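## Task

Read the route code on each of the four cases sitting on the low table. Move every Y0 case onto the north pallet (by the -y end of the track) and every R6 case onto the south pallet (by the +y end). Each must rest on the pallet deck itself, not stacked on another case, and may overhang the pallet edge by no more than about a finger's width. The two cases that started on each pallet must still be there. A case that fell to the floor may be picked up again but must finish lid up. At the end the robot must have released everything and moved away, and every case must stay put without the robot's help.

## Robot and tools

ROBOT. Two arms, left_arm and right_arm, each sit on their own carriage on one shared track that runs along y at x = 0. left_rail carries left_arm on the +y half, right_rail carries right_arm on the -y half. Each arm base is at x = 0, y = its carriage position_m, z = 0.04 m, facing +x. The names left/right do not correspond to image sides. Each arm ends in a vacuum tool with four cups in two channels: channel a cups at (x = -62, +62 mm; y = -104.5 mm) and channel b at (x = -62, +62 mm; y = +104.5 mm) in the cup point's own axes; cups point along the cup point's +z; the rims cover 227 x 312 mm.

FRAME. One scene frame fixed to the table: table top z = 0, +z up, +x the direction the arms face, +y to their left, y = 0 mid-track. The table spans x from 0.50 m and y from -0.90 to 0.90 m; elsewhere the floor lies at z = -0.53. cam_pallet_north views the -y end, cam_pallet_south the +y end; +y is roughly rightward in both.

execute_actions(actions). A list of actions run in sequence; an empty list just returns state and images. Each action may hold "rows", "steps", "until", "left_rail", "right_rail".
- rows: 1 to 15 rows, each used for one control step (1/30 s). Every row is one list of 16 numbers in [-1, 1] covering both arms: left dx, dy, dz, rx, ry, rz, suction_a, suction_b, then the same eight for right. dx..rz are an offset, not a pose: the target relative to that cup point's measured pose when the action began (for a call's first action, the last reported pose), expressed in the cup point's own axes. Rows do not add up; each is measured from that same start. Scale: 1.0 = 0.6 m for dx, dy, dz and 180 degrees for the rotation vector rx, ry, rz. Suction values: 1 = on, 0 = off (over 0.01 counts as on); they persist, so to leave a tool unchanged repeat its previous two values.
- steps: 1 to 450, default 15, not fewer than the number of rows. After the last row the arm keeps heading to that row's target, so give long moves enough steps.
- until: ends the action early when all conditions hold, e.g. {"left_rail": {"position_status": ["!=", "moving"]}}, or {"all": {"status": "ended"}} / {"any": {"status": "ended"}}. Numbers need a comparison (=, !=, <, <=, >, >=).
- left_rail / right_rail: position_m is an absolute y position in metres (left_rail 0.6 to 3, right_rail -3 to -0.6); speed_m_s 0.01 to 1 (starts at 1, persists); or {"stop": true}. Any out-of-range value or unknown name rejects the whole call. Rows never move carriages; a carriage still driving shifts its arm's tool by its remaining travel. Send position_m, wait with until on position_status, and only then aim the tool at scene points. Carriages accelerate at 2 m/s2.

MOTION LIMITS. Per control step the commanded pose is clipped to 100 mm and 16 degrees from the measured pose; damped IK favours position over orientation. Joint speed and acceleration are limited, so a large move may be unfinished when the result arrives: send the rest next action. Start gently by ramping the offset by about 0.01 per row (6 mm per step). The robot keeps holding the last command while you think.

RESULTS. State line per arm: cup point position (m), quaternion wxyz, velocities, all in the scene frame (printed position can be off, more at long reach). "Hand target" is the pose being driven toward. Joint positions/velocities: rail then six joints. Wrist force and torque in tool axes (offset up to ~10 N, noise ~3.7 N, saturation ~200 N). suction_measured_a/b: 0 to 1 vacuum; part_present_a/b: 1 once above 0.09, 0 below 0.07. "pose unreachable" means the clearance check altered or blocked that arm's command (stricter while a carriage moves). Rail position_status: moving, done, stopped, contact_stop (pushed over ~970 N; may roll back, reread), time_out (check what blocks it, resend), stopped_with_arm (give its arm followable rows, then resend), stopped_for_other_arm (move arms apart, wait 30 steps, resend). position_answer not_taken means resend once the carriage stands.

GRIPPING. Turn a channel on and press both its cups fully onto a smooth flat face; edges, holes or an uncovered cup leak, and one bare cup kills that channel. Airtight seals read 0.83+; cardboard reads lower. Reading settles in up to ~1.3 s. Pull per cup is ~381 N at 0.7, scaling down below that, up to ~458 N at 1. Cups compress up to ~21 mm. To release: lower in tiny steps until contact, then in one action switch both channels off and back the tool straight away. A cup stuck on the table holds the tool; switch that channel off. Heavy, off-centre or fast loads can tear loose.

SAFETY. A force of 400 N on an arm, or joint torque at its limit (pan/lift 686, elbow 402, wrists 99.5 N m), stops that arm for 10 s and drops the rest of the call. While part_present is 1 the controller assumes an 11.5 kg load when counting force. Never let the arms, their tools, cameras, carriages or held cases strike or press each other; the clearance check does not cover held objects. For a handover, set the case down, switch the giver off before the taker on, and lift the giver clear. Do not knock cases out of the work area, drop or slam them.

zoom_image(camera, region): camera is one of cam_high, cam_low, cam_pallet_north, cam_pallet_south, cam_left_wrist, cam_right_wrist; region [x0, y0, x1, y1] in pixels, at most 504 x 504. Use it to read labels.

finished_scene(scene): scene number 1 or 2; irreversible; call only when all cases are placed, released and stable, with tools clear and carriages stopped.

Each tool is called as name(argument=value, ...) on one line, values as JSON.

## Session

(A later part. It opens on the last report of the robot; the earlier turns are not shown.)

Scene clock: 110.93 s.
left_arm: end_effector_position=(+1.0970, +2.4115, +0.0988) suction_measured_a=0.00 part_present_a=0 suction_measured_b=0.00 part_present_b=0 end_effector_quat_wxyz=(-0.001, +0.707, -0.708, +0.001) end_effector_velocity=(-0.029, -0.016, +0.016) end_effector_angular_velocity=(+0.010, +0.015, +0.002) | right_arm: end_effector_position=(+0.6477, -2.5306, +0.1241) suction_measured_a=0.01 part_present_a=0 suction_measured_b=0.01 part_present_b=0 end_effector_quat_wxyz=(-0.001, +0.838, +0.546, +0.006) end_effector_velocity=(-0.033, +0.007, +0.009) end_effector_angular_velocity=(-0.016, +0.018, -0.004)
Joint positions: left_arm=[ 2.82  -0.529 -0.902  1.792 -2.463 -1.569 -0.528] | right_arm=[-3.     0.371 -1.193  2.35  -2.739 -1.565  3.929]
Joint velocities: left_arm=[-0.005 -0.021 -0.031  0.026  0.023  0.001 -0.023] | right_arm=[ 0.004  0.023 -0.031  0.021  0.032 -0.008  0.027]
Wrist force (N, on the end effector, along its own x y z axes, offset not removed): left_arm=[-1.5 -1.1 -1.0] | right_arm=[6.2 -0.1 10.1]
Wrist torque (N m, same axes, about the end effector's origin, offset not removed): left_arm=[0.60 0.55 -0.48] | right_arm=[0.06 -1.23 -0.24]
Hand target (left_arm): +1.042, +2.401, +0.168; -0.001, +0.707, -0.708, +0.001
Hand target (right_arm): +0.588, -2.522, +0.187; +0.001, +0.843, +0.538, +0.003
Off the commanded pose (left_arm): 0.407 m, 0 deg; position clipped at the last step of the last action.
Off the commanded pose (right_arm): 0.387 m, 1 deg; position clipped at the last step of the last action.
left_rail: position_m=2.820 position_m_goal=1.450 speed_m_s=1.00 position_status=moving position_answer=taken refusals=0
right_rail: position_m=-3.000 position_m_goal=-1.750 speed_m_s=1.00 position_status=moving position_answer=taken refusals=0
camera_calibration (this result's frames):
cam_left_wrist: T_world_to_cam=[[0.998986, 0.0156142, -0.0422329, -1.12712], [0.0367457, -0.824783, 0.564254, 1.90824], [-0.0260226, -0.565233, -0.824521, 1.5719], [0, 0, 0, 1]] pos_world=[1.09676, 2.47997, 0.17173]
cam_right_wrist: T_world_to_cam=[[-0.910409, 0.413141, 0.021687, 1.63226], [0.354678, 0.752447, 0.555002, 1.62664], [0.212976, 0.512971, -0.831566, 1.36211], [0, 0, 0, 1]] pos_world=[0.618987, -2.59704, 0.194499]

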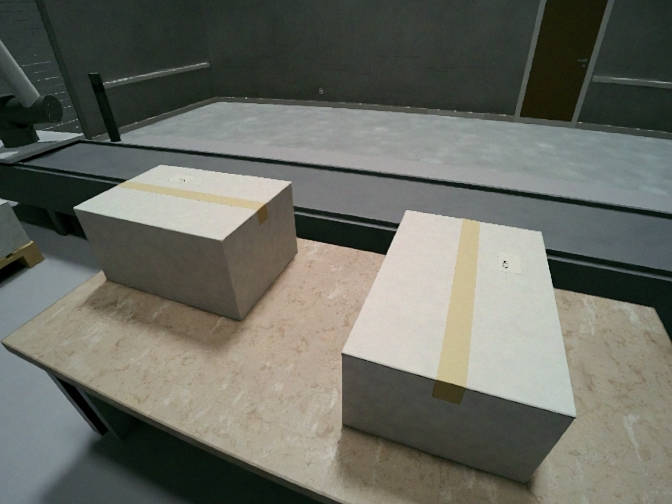

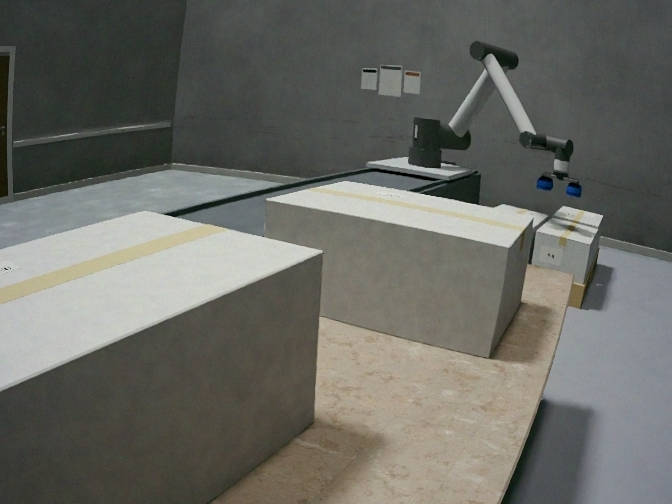

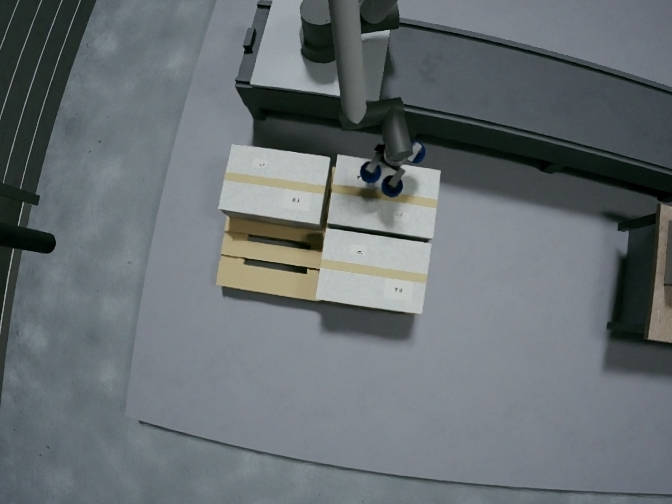

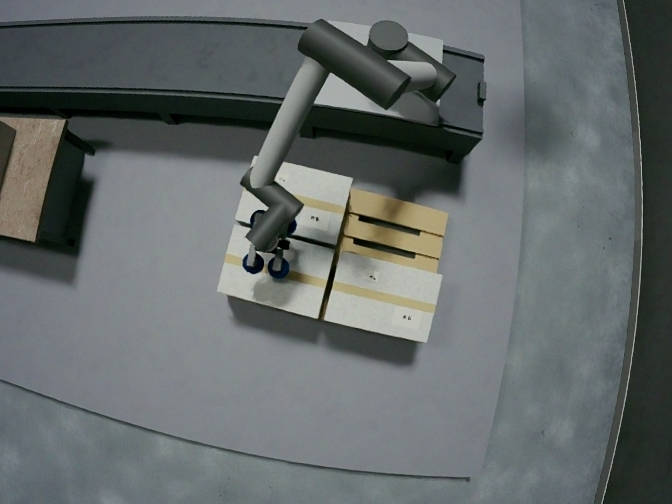

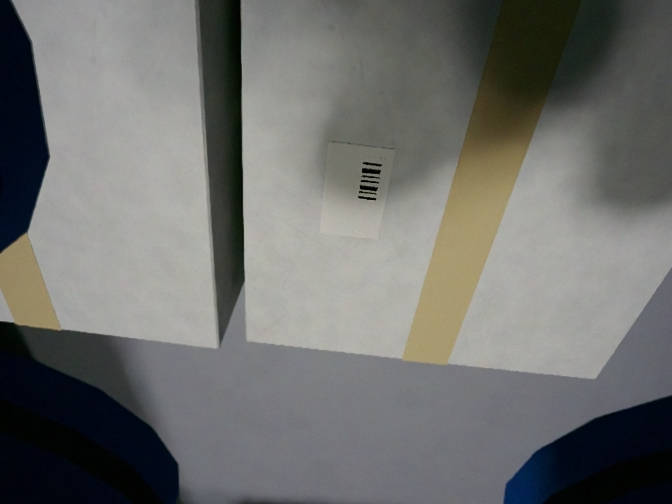

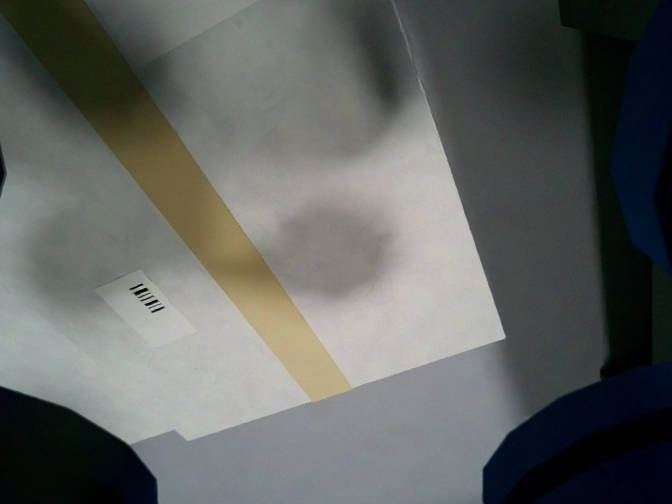

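execute_actions(actions=[{"steps":1}])

Scene clock: 112.70 s.
left_arm: end_effector_position=(+1.0419, +1.0433, +0.1683) suction_measured_a=0.00 part_present_a=0 suction_measured_b=0.00 part_present_b=0 end_effector_quat_wxyz=(-0.001, +0.706, -0.708, +0.001) end_effector_velocity=(-0.028, -0.221, +0.015) end_effector_angular_velocity=(+0.010, +0.014, +0.002) | right_arm: end_effector_position=(+0.5879, -1.2738, +0.1866) suction_measured_a=0.01 part_present_a=0 suction_measured_b=0.01 part_present_b=0 end_effector_quat_wxyz=(+0.001, +0.843, +0.538, +0.003) end_effector_velocity=(-0.031, +0.008, +0.009) end_effector_angular_velocity=(-0.008, +0.016, -0.002)
Joint positions: left_arm=[ 1.461 -0.562 -1.004  1.854 -2.424 -1.569 -0.56 ] | right_arm=[-1.75   0.412 -1.319  2.383 -2.642 -1.571  3.988]
Joint velocities: left_arm=[-0.212 -0.021 -0.03   0.023  0.025  0.    -0.023] | right_arm=[ 0.004  0.022 -0.031  0.017  0.033 -0.001  0.024]
Wrist force (N, on the end effector, along its own x y z axes, offset not removed): left_arm=[7.8 -2.0 -1.5] | right_arm=[6.1 -6.3 8.0]
Wrist torque (N m, same axes, about the end effector's origin, offset not removed): left_arm=[0.56 -0.54 -0.60] | right_arm=[-0.55 -1.23 -0.41]
Hand target (left_arm): +0.987, +1.027, +0.238; -0.001, +0.706, -0.708, +0.002
Hand target (right_arm): +0.530, -1.267, +0.250; +0.001, +0.843, +0.538, +0.003
Off the commanded pose (left_arm): 0.318 m, 0 deg; position clipped at the last step of the last action.
Off the commanded pose (right_arm): 0.300 m, 0 deg; position clipped at the last step of the last action.
left_rail: position_m=1.461 position_m_goal=1.450 speed_m_s=1.00 position_status=moving position_answer=taken refusals=0
right_rail: position_m=-1.750 position_m_goal=-1.750 speed_m_s=1.00 position_status=done position_answer=taken refusals=0
camera_calibration (this result's frames):
cam_left_wrist: T_world_to_cam=[[0.999003, 0.0155513, -0.0418456, -1.04782], [0.0364783, -0.824712, 0.564375, 0.742762], [-0.0257339, -0.565338, -0.824458, 0.854183], [0, 0, 0, 1]] pos_world=[1.04166, 1.11176, 0.241195]
cam_right_wrist: T_world_to_cam=[[-0.902934, 0.429251, 0.0213137, 1.07338], [0.36941, 0.749801, 0.548939, 0.65655], [0.219652, 0.503529, -0.83559, 0.766979], [0, 0, 0, 1]] pos_world=[0.558187, -1.33923, 0.257596]

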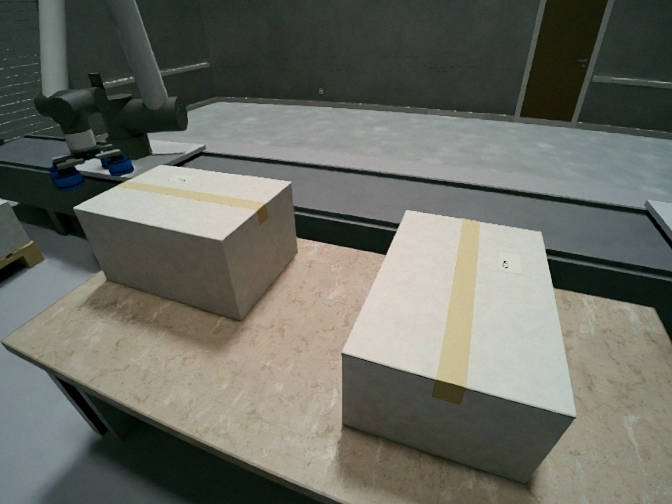

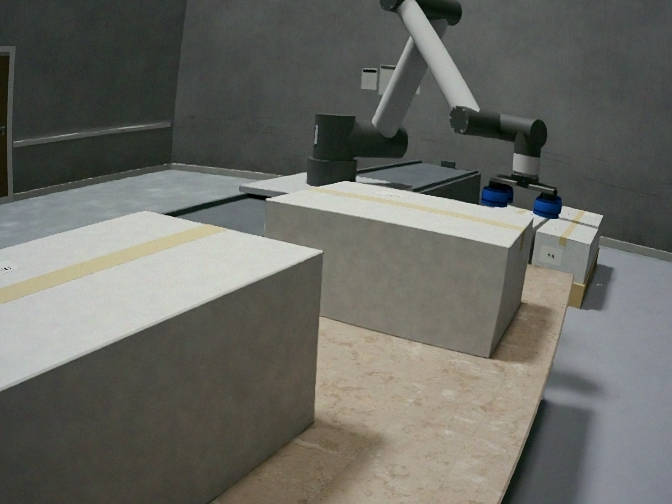

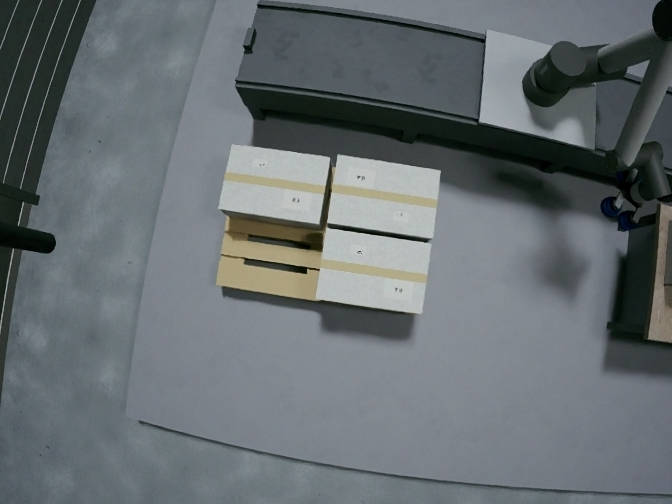

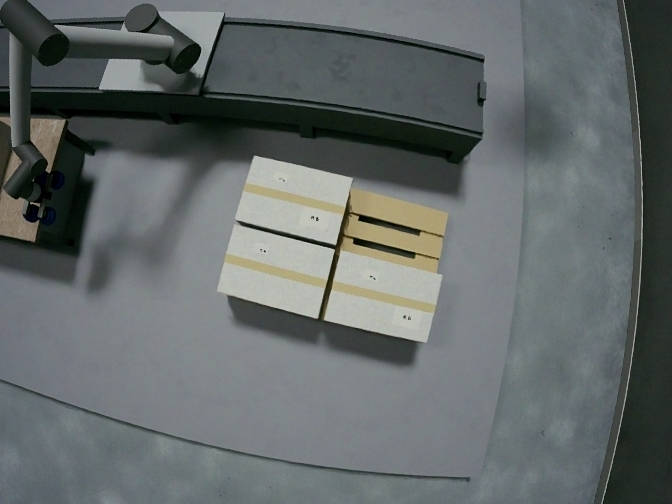

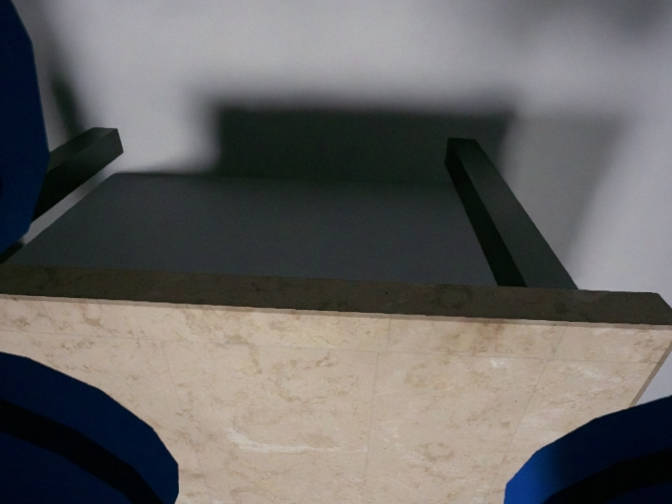

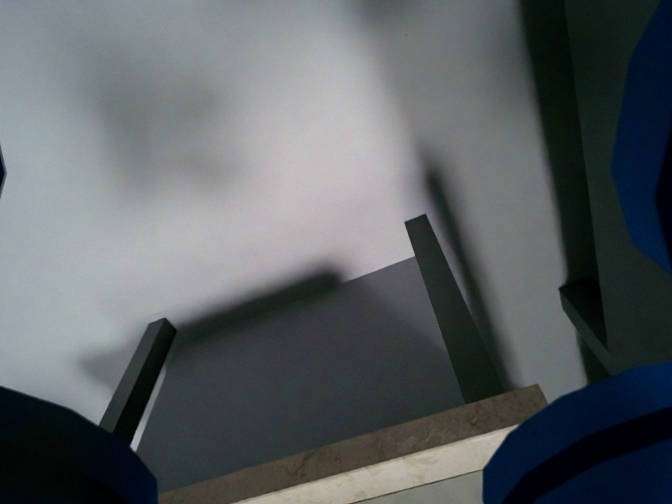

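execute_actions(actions=[{"steps":1}])

zoom_image(camera="cam_pallet_north", region=[205, 135, 455, 325])

zoom_image(camera="cam_pallet_south", region=[210, 150, 460, 350])

Scene clock: 113.43 s.
left_arm: end_effector_position=(+0.9871, +1.0238, +0.2379) suction_measured_a=0.00 part_present_a=0 suction_measured_b=0.00 part_present_b=0 end_effector_quat_wxyz=(-0.001, +0.707, -0.708, +0.002) end_effector_velocity=(-0.031, -0.009, +0.016) end_effector_angular_velocity=(+0.010, +0.015, +0.001) | right_arm: end_effector_position=(+0.5300, -1.2670, +0.2501) suction_measured_a=0.01 part_present_a=0 suction_measured_b=0.01 part_present_b=0 end_effector_quat_wxyz=(+0.001, +0.843, +0.538, +0.003) end_effector_velocity=(-0.021, +0.009, +0.018) end_effector_angular_velocity=(-0.001, +0.002, -0.001)
Joint positions: left_arm=[ 1.45  -0.596 -1.106  1.903 -2.371 -1.569 -0.594] | right_arm=[-1.75   0.455 -1.448  2.402 -2.532 -1.571  4.031]
Joint velocities: left_arm=[ 0.    -0.024 -0.034  0.023  0.029  0.    -0.024] | right_arm=[ 0.     0.026 -0.034 -0.     0.036 -0.001  0.026]
Wrist force (N, on the end effector, along its own x y z axes, offset not removed): left_arm=[-2.0 -0.6 -1.3] | right_arm=[-2.8 -5.4 7.7]
Wrist torque (N m, same axes, about the end effector's origin, offset not removed): left_arm=[0.79 0.59 -0.55] | right_arm=[-0.59 -0.10 -0.34]
Hand target (left_arm): +0.933, +1.016, +0.308; -0.001, +0.706, -0.708, +0.002
Hand target (right_arm): +0.474, -1.260, +0.316; +0.000, +0.843, +0.538, +0.004
Off the commanded pose (left_arm): 0.229 m, 0 deg; position clipped at the last step of the last action.
Off the commanded pose (right_arm): 0.214 m, 0 deg; position clipped at the last step of the last action.
left_rail: position_m=1.450 position_m_goal=1.450 speed_m_s=1.00 position_status=done position_answer=taken refusals=0
right_rail: position_m=-1.750 position_m_goal=-1.750 speed_m_s=1.00 position_status=done position_answer=taken refusals=0
camera_calibration (this result's frames):
cam_left_wrist: T_world_to_cam=[[0.999017, 0.0155724, -0.0414951, -0.98998], [0.0363045, -0.824561, 0.564607, 0.689358], [-0.0254229, -0.565558, -0.824316, 0.898965], [0, 0, 0, 1]] pos_world=[0.986834, 1.09225, 0.310736]
cam_right_wrist: T_world_to_cam=[[-0.902712, 0.429726, 0.0211366, 1.01736], [0.36963, 0.749454, 0.549264, 0.637336], [0.220192, 0.50364, -0.835381, 0.82914], [0, 0, 0, 1]] pos_world=[0.500231, -1.33243, 0.321078]

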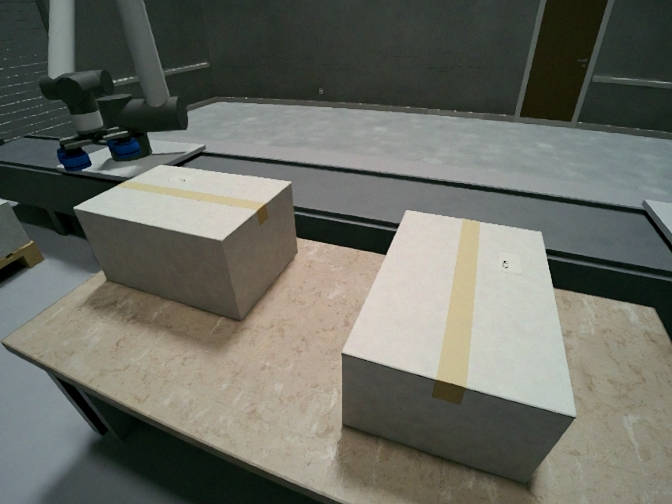

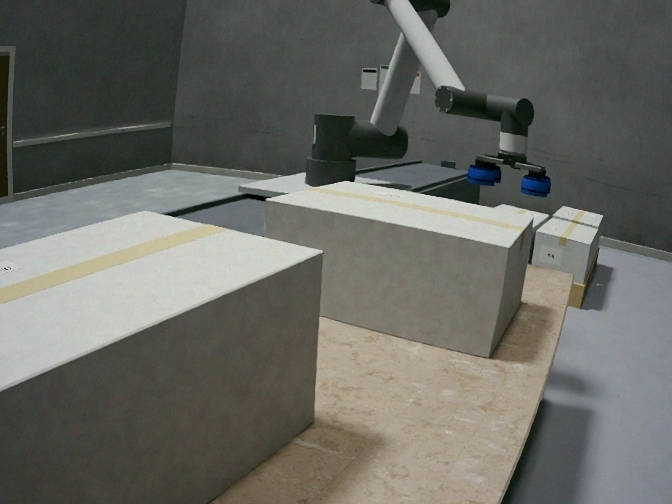

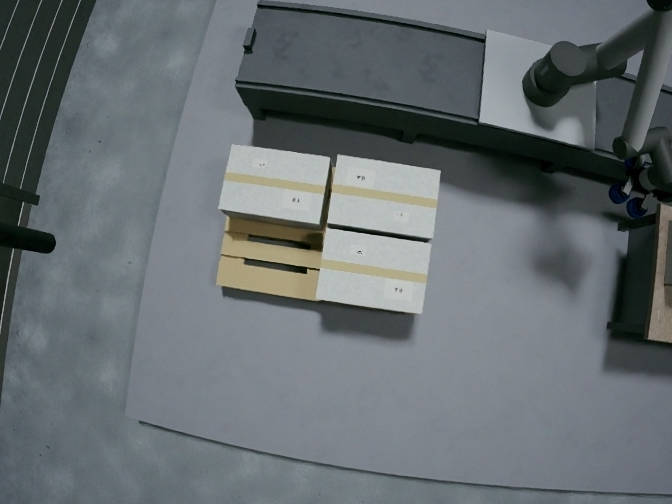

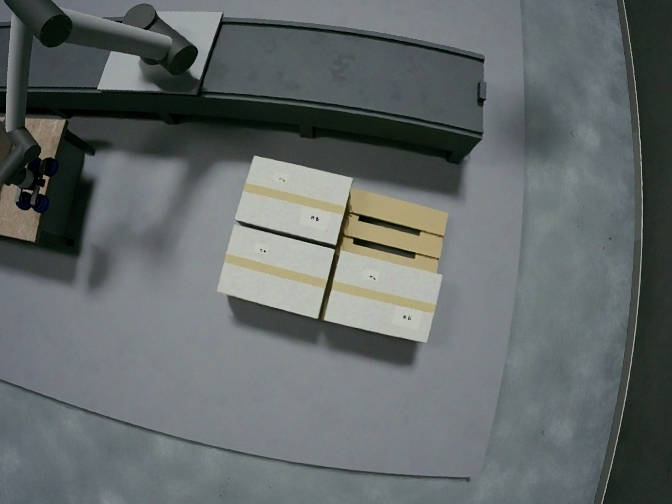

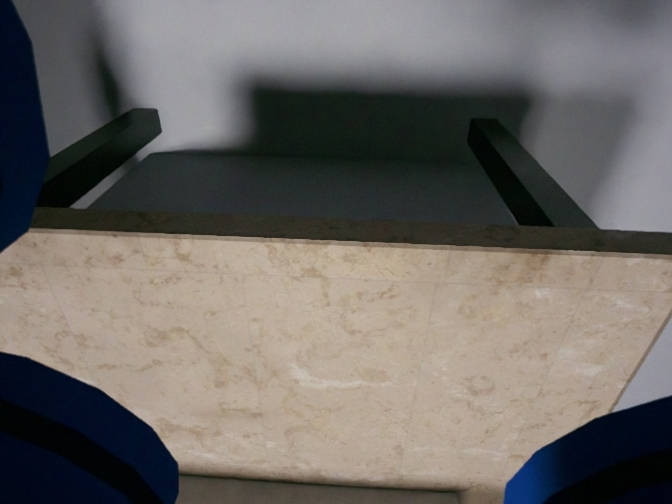

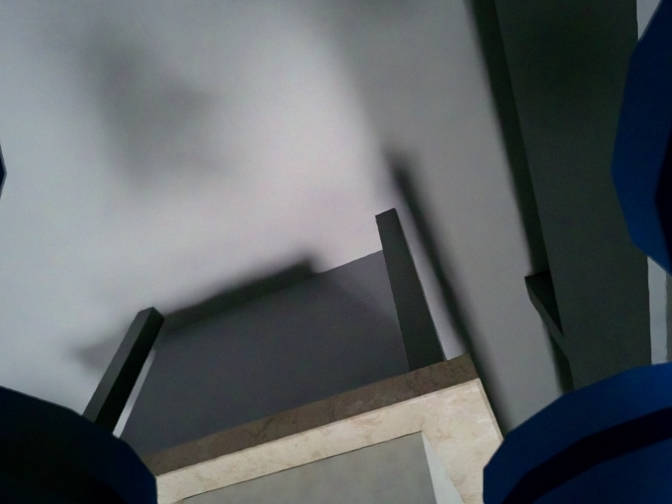

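Region (205, 135, 455, 325) of cam_pallet_north's 672x504 image, scaled by 2.016, with more detail than that image has; it fills the top 383 rows of this view, and the rest is white.

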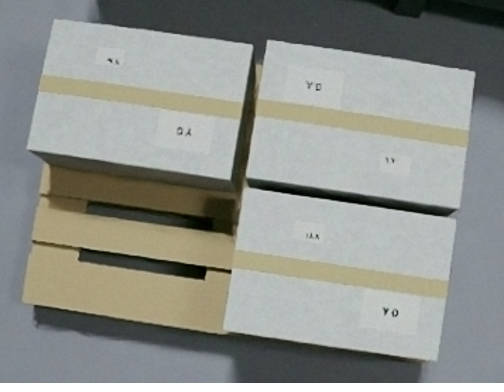

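Region (210, 150, 460, 350) of cam_pallet_south's 672x504 image, scaled by 2.016, with more detail than that image has; it fills the top 403 rows of this view, and the rest is white.

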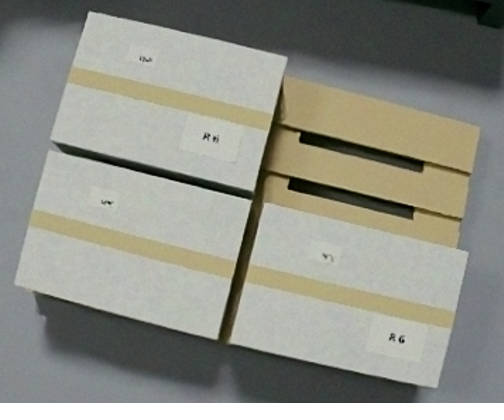

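execute_actions(actions=[{"steps":1,"left_rail":{"position_m":1.25},"right_rail":{"position_m":-1.45}}])

Scene clock: 114.43 s.
left_arm: end_effector_position=(+0.9324, +1.0153, +0.3081) suction_measured_a=0.00 part_present_a=0 suction_measured_b=0.00 part_present_b=0 end_effector_quat_wxyz=(-0.001, +0.706, -0.708, +0.002) end_effector_velocity=(-0.030, -0.009, +0.013) end_effector_angular_velocity=(+0.010, +0.014, +0.001) | right_arm: end_effector_position=(+0.4738, -1.2603, +0.3159) suction_measured_a=0.01 part_present_a=0 suction_measured_b=0.01 part_present_b=0 end_effector_quat_wxyz=(+0.000, +0.843, +0.538, +0.004) end_effector_velocity=(-0.010, +0.016, +0.026) end_effector_angular_velocity=(+0.007, -0.012, -0.001)
Joint positions: left_arm=[ 1.45  -0.633 -1.208  1.939 -2.306 -1.569 -0.631] | right_arm=[-1.75   0.502 -1.577  2.402 -2.405 -1.571  4.078]
Joint velocities: left_arm=[-0.002 -0.023 -0.031  0.019  0.03   0.    -0.024] | right_arm=[ 0.003  0.025 -0.031 -0.017  0.035 -0.     0.026]
Wrist force (N, on the end effector, along its own x y z axes, offset not removed): left_arm=[0.6 -0.4 -0.5] | right_arm=[-0.2 -3.1 7.6]
Wrist torque (N m, same axes, about the end effector's origin, offset not removed): left_arm=[0.79 0.36 -0.50] | right_arm=[-0.27 -0.33 -0.46]
Hand target (left_arm): +0.878, +1.005, +0.379; -0.001, +0.706, -0.708, +0.002
Hand target (right_arm): +0.420, -1.252, +0.385; +0.000, +0.843, +0.538, +0.005
Off the commanded pose (left_arm): 0.140 m, 0 deg; position clipped at the last step of the last action.
Off the commanded pose (right_arm): 0.128 m, 0 deg; position clipped at the last step of the last action.
left_rail: position_m=1.450 position_m_goal=1.250 speed_m_s=1.00 position_status=moving position_answer=taken refusals=0
right_rail: position_m=-1.750 position_m_goal=-1.450 speed_m_s=1.00 position_status=moving position_answer=taken refusals=0
camera_calibration (this result's frames):
cam_left_wrist: T_world_to_cam=[[0.999042, 0.0153732, -0.0409798, -0.932254], [0.0358606, -0.824305, 0.565009, 0.644723], [-0.0250939, -0.565937, -0.824066, 0.950615], [0, 0, 0, 1]] pos_world=[0.932095, 1.08377, 0.380892]
cam_right_wrist: T_world_to_cam=[[-0.902898, 0.429371, 0.0203882, 0.962273], [0.368553, 0.748853, 0.550807, 0.616229], [0.221233, 0.504837, -0.834384, 0.893725], [0, 0, 0, 1]] pos_world=[0.444, -1.32582, 0.386667]

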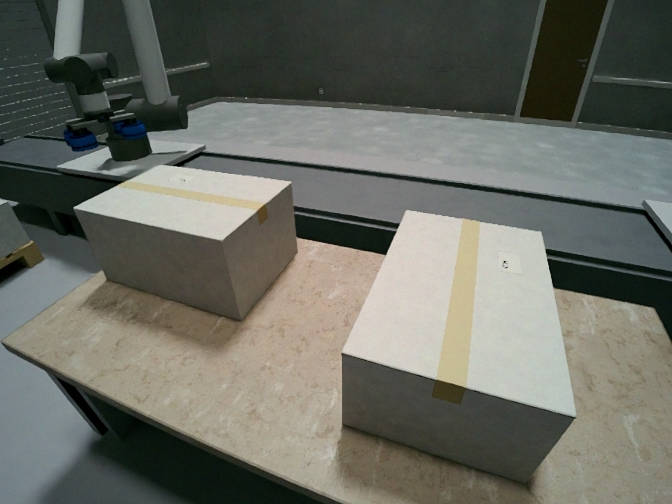

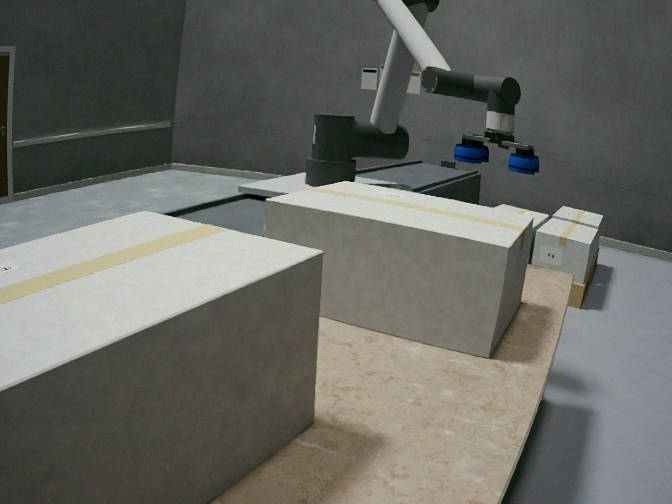

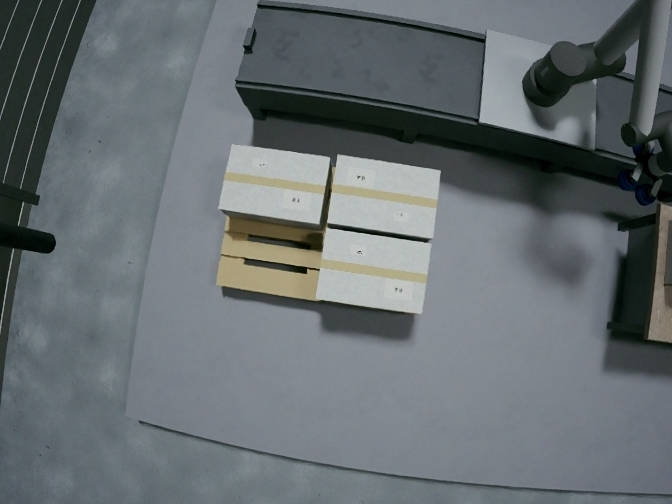

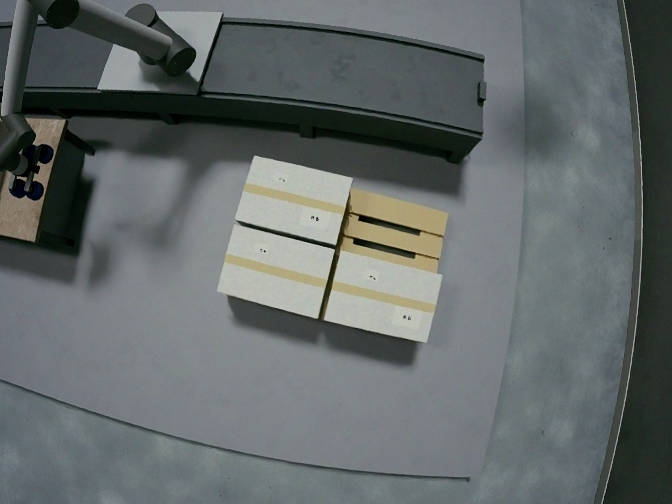

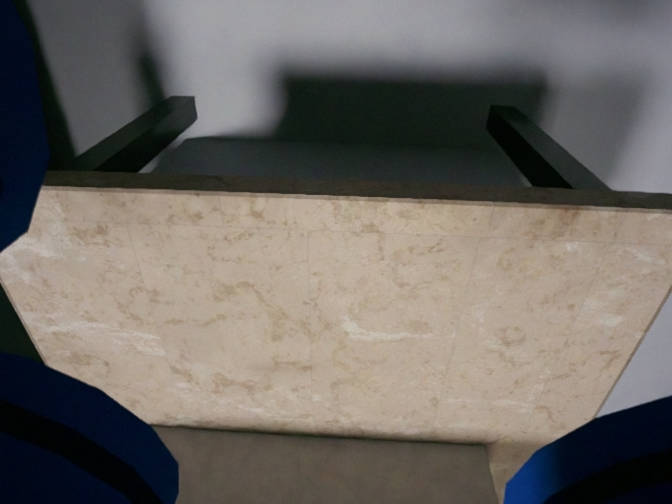

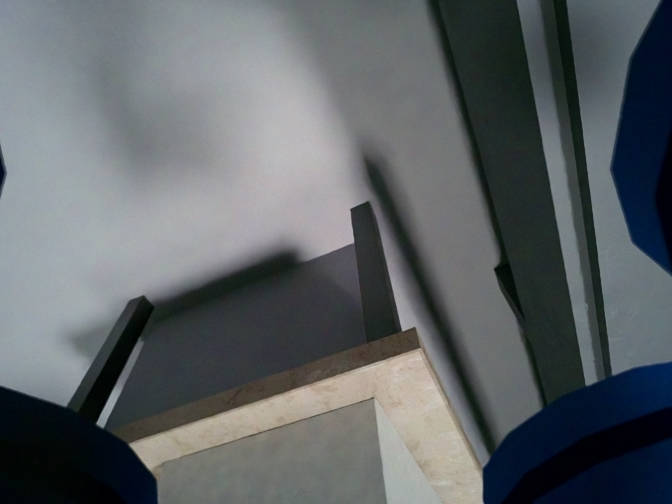

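Waiting briefly for the carriages to arrive, then checking the wrist views for the labels on the track-facing faces.

zoom_image(camera="cam_pallet_south", region=[330, 170, 460, 290])

zoom_image(camera="cam_pallet_north", region=[205, 195, 340, 310])

Region (330, 170, 460, 290) of cam_pallet_south's 672x504 image, scaled by 3.877, with more detail than that image has; it fills the top 465 rows of this view, and the rest is white.

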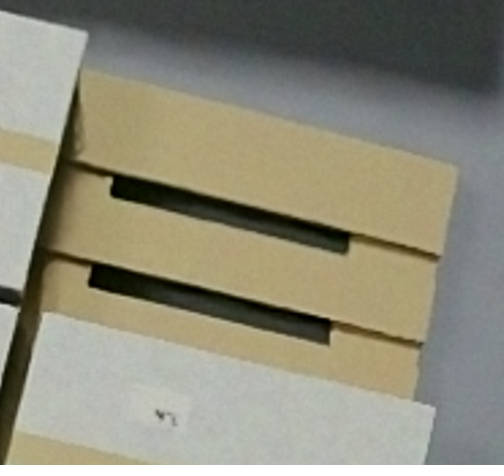

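Region (205, 195, 340, 310) of cam_pallet_north's 672x504 image, scaled by 3.733, with more detail than that image has; it fills the top 429 rows of this view, and the rest is white.

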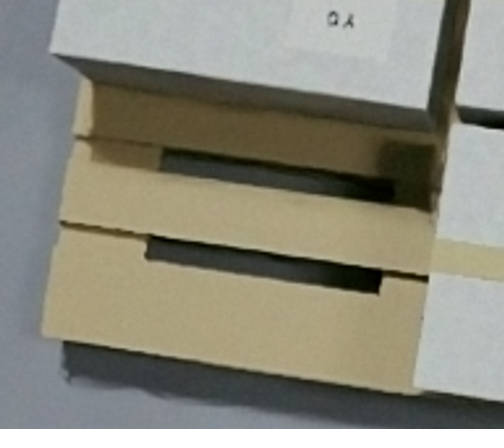

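execute_actions(actions=[])

Scene clock: 116.07 s.
left_arm: end_effector_position=(+0.8780, +0.8066, +0.3789) suction_measured_a=0.00 part_present_a=0 suction_measured_b=0.00 part_present_b=0 end_effector_quat_wxyz=(-0.001, +0.706, -0.708, +0.002) end_effector_velocity=(-0.000, -0.000, -0.000) end_effector_angular_velocity=(+0.000, +0.000, -0.000) | right_arm: end_effector_position=(+0.4200, -0.9539, +0.3849) suction_measured_a=0.01 part_present_a=0 suction_measured_b=0.01 part_present_b=0 end_effector_quat_wxyz=(+0.000, +0.843, +0.538, +0.005) end_effector_velocity=(-0.000, +0.000, +0.000) end_effector_angular_velocity=(+0.000, +0.000, -0.000)
Joint positions: left_arm=[ 1.25  -0.674 -1.309  1.962 -2.229 -1.569 -0.672] | right_arm=[-1.45   0.554 -1.698  2.381 -2.264 -1.571  4.129]
Joint velocities: left_arm=[ 0. -0.  0. -0.  0. -0. -0.] | right_arm=[ 0.  0. -0.  0. -0. -0.  0.]
Wrist force (N, on the end effector, along its own x y z axes, offset not removed): left_arm=[-1.0 3.0 -1.7] | right_arm=[-0.6 -3.2 11.1]
Wrist torque (N m, same axes, about the end effector's origin, offset not removed): left_arm=[1.25 0.48 -0.52] | right_arm=[-0.27 -0.55 -0.36]
Hand target (left_arm): +0.878, +0.807, +0.379; -0.001, +0.706, -0.708, +0.002
Hand target (right_arm): +0.420, -0.954, +0.385; +0.000, +0.843, +0.538, +0.005
Off the commanded pose (left_arm): 0.050 m, 0 deg; position clipped at the last step of the last action.
Off the commanded pose (right_arm): 0.040 m, 1 deg; position clipped at the last step of the last action.
left_rail: position_m=1.250 position_m_goal=1.250 speed_m_s=1.00 position_status=done position_answer=taken refusals=0
right_rail: position_m=-1.450 position_m_goal=-1.450 speed_m_s=1.00 position_status=done position_answer=taken refusals=0
camera_calibration (this result's frames):
cam_left_wrist: T_world_to_cam=[[0.999071, 0.0151388, -0.0403444, -0.871864], [0.0353243, -0.823934, 0.565584, 0.434597], [-0.0246788, -0.566484, -0.823703, 0.889504], [0, 0, 0, 1]] pos_world=[0.877654, 0.875168, 0.451711]
cam_right_wrist: T_world_to_cam=[[-0.903103, 0.428962, 0.0199203, 0.780602], [0.367556, 0.748172, 0.552396, 0.367717], [0.222053, 0.506192, -0.833344, 0.809135], [0, 0, 0, 1]] pos_world=[0.390136, -1.01954, 0.455612]

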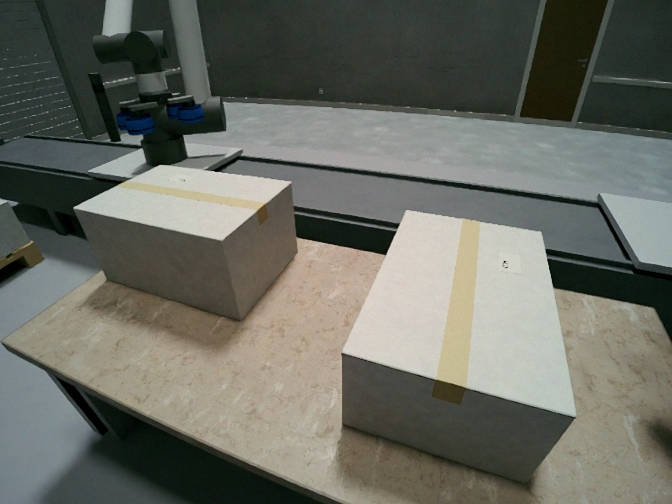

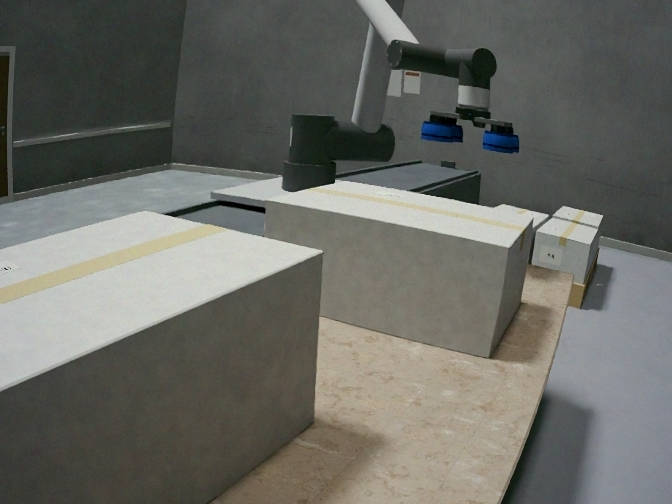

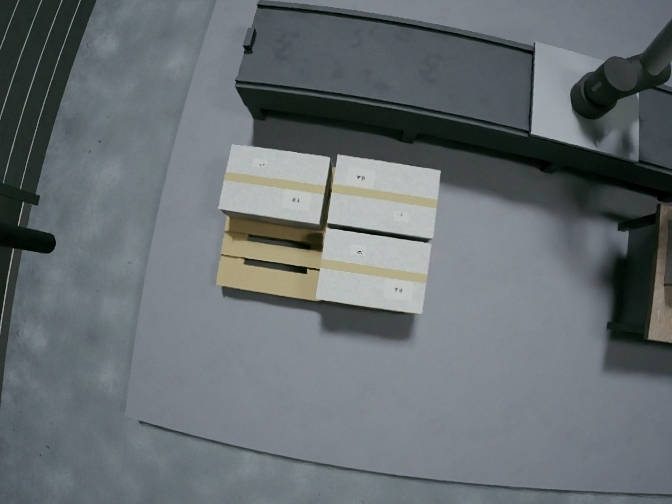

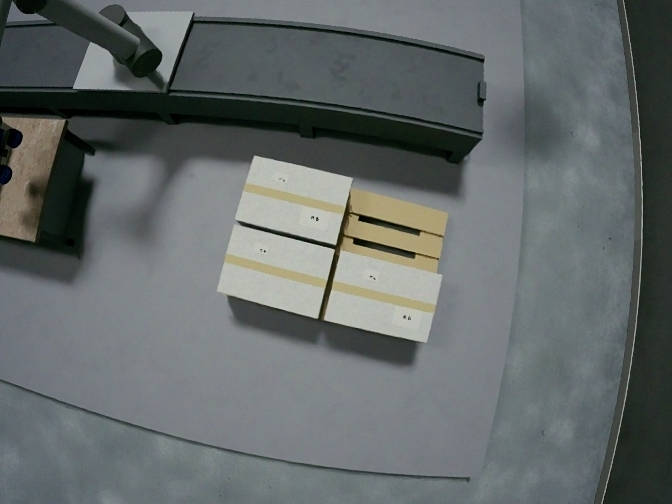

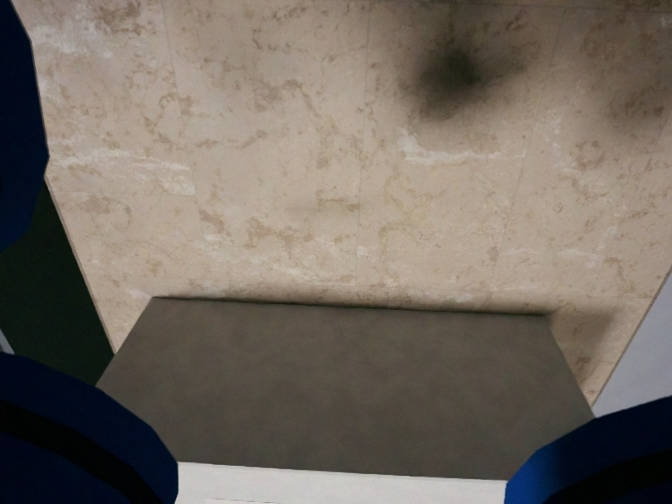

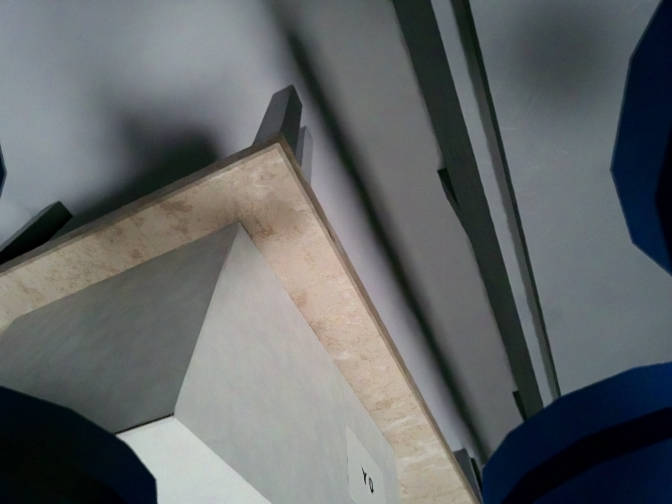

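zoom_image(camera="cam_right_wrist", region=[330, 420, 420, 504])

Region (330, 420, 420, 504) of cam_right_wrist's 672x504 image, scaled by 5.600, with more detail than that image has; it fills the top 470 rows of this view, and the rest is white.

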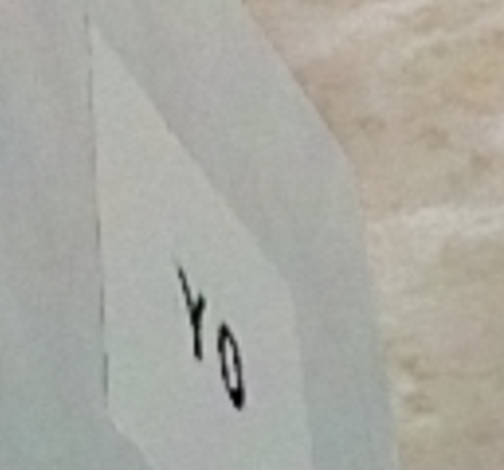

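zoom_image(camera="cam_right_wrist", region=[370, 380, 490, 504])

zoom_image(camera="cam_right_wrist", region=[0, 130, 330, 440])

zoom_image(camera="cam_left_wrist", region=[60, 270, 380, 504])

zoom_image(camera="cam_left_wrist", region=[350, 270, 670, 504])

Region (370, 380, 490, 504) of cam_right_wrist's 672x504 image, scaled by 4.065, with more detail than that image has; it fills the left 488 columns of this view, and the rest is white.

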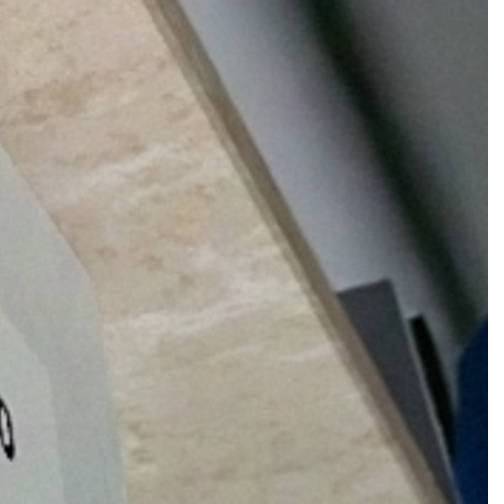

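Region (0, 130, 330, 440) of cam_right_wrist's 672x504 image, scaled by 1.527, with more detail than that image has; it fills the top 473 rows of this view, and the rest is white.

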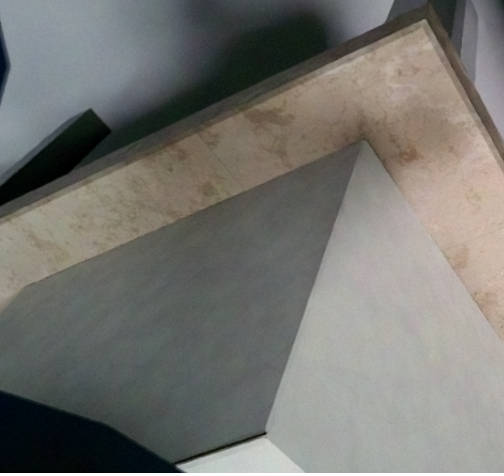

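Region (60, 270, 380, 504) of cam_left_wrist's 672x504 image, scaled by 1.575, with more detail than that image has; it fills the top 369 rows of this view, and the rest is white.

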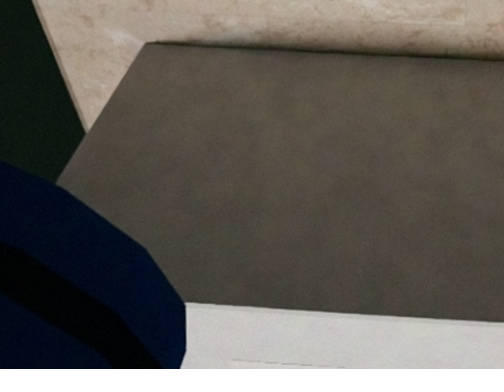

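Region (350, 270, 670, 504) of cam_left_wrist's 672x504 image, scaled by 1.575, with more detail than that image has; it fills the top 369 rows of this view, and the rest is white.

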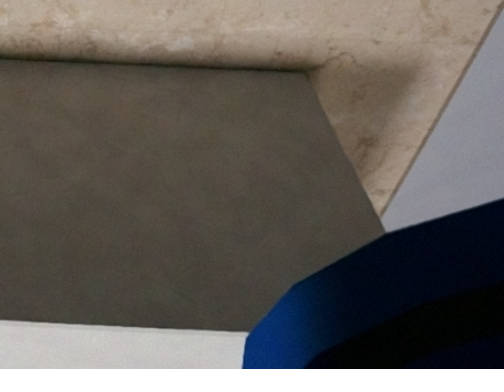

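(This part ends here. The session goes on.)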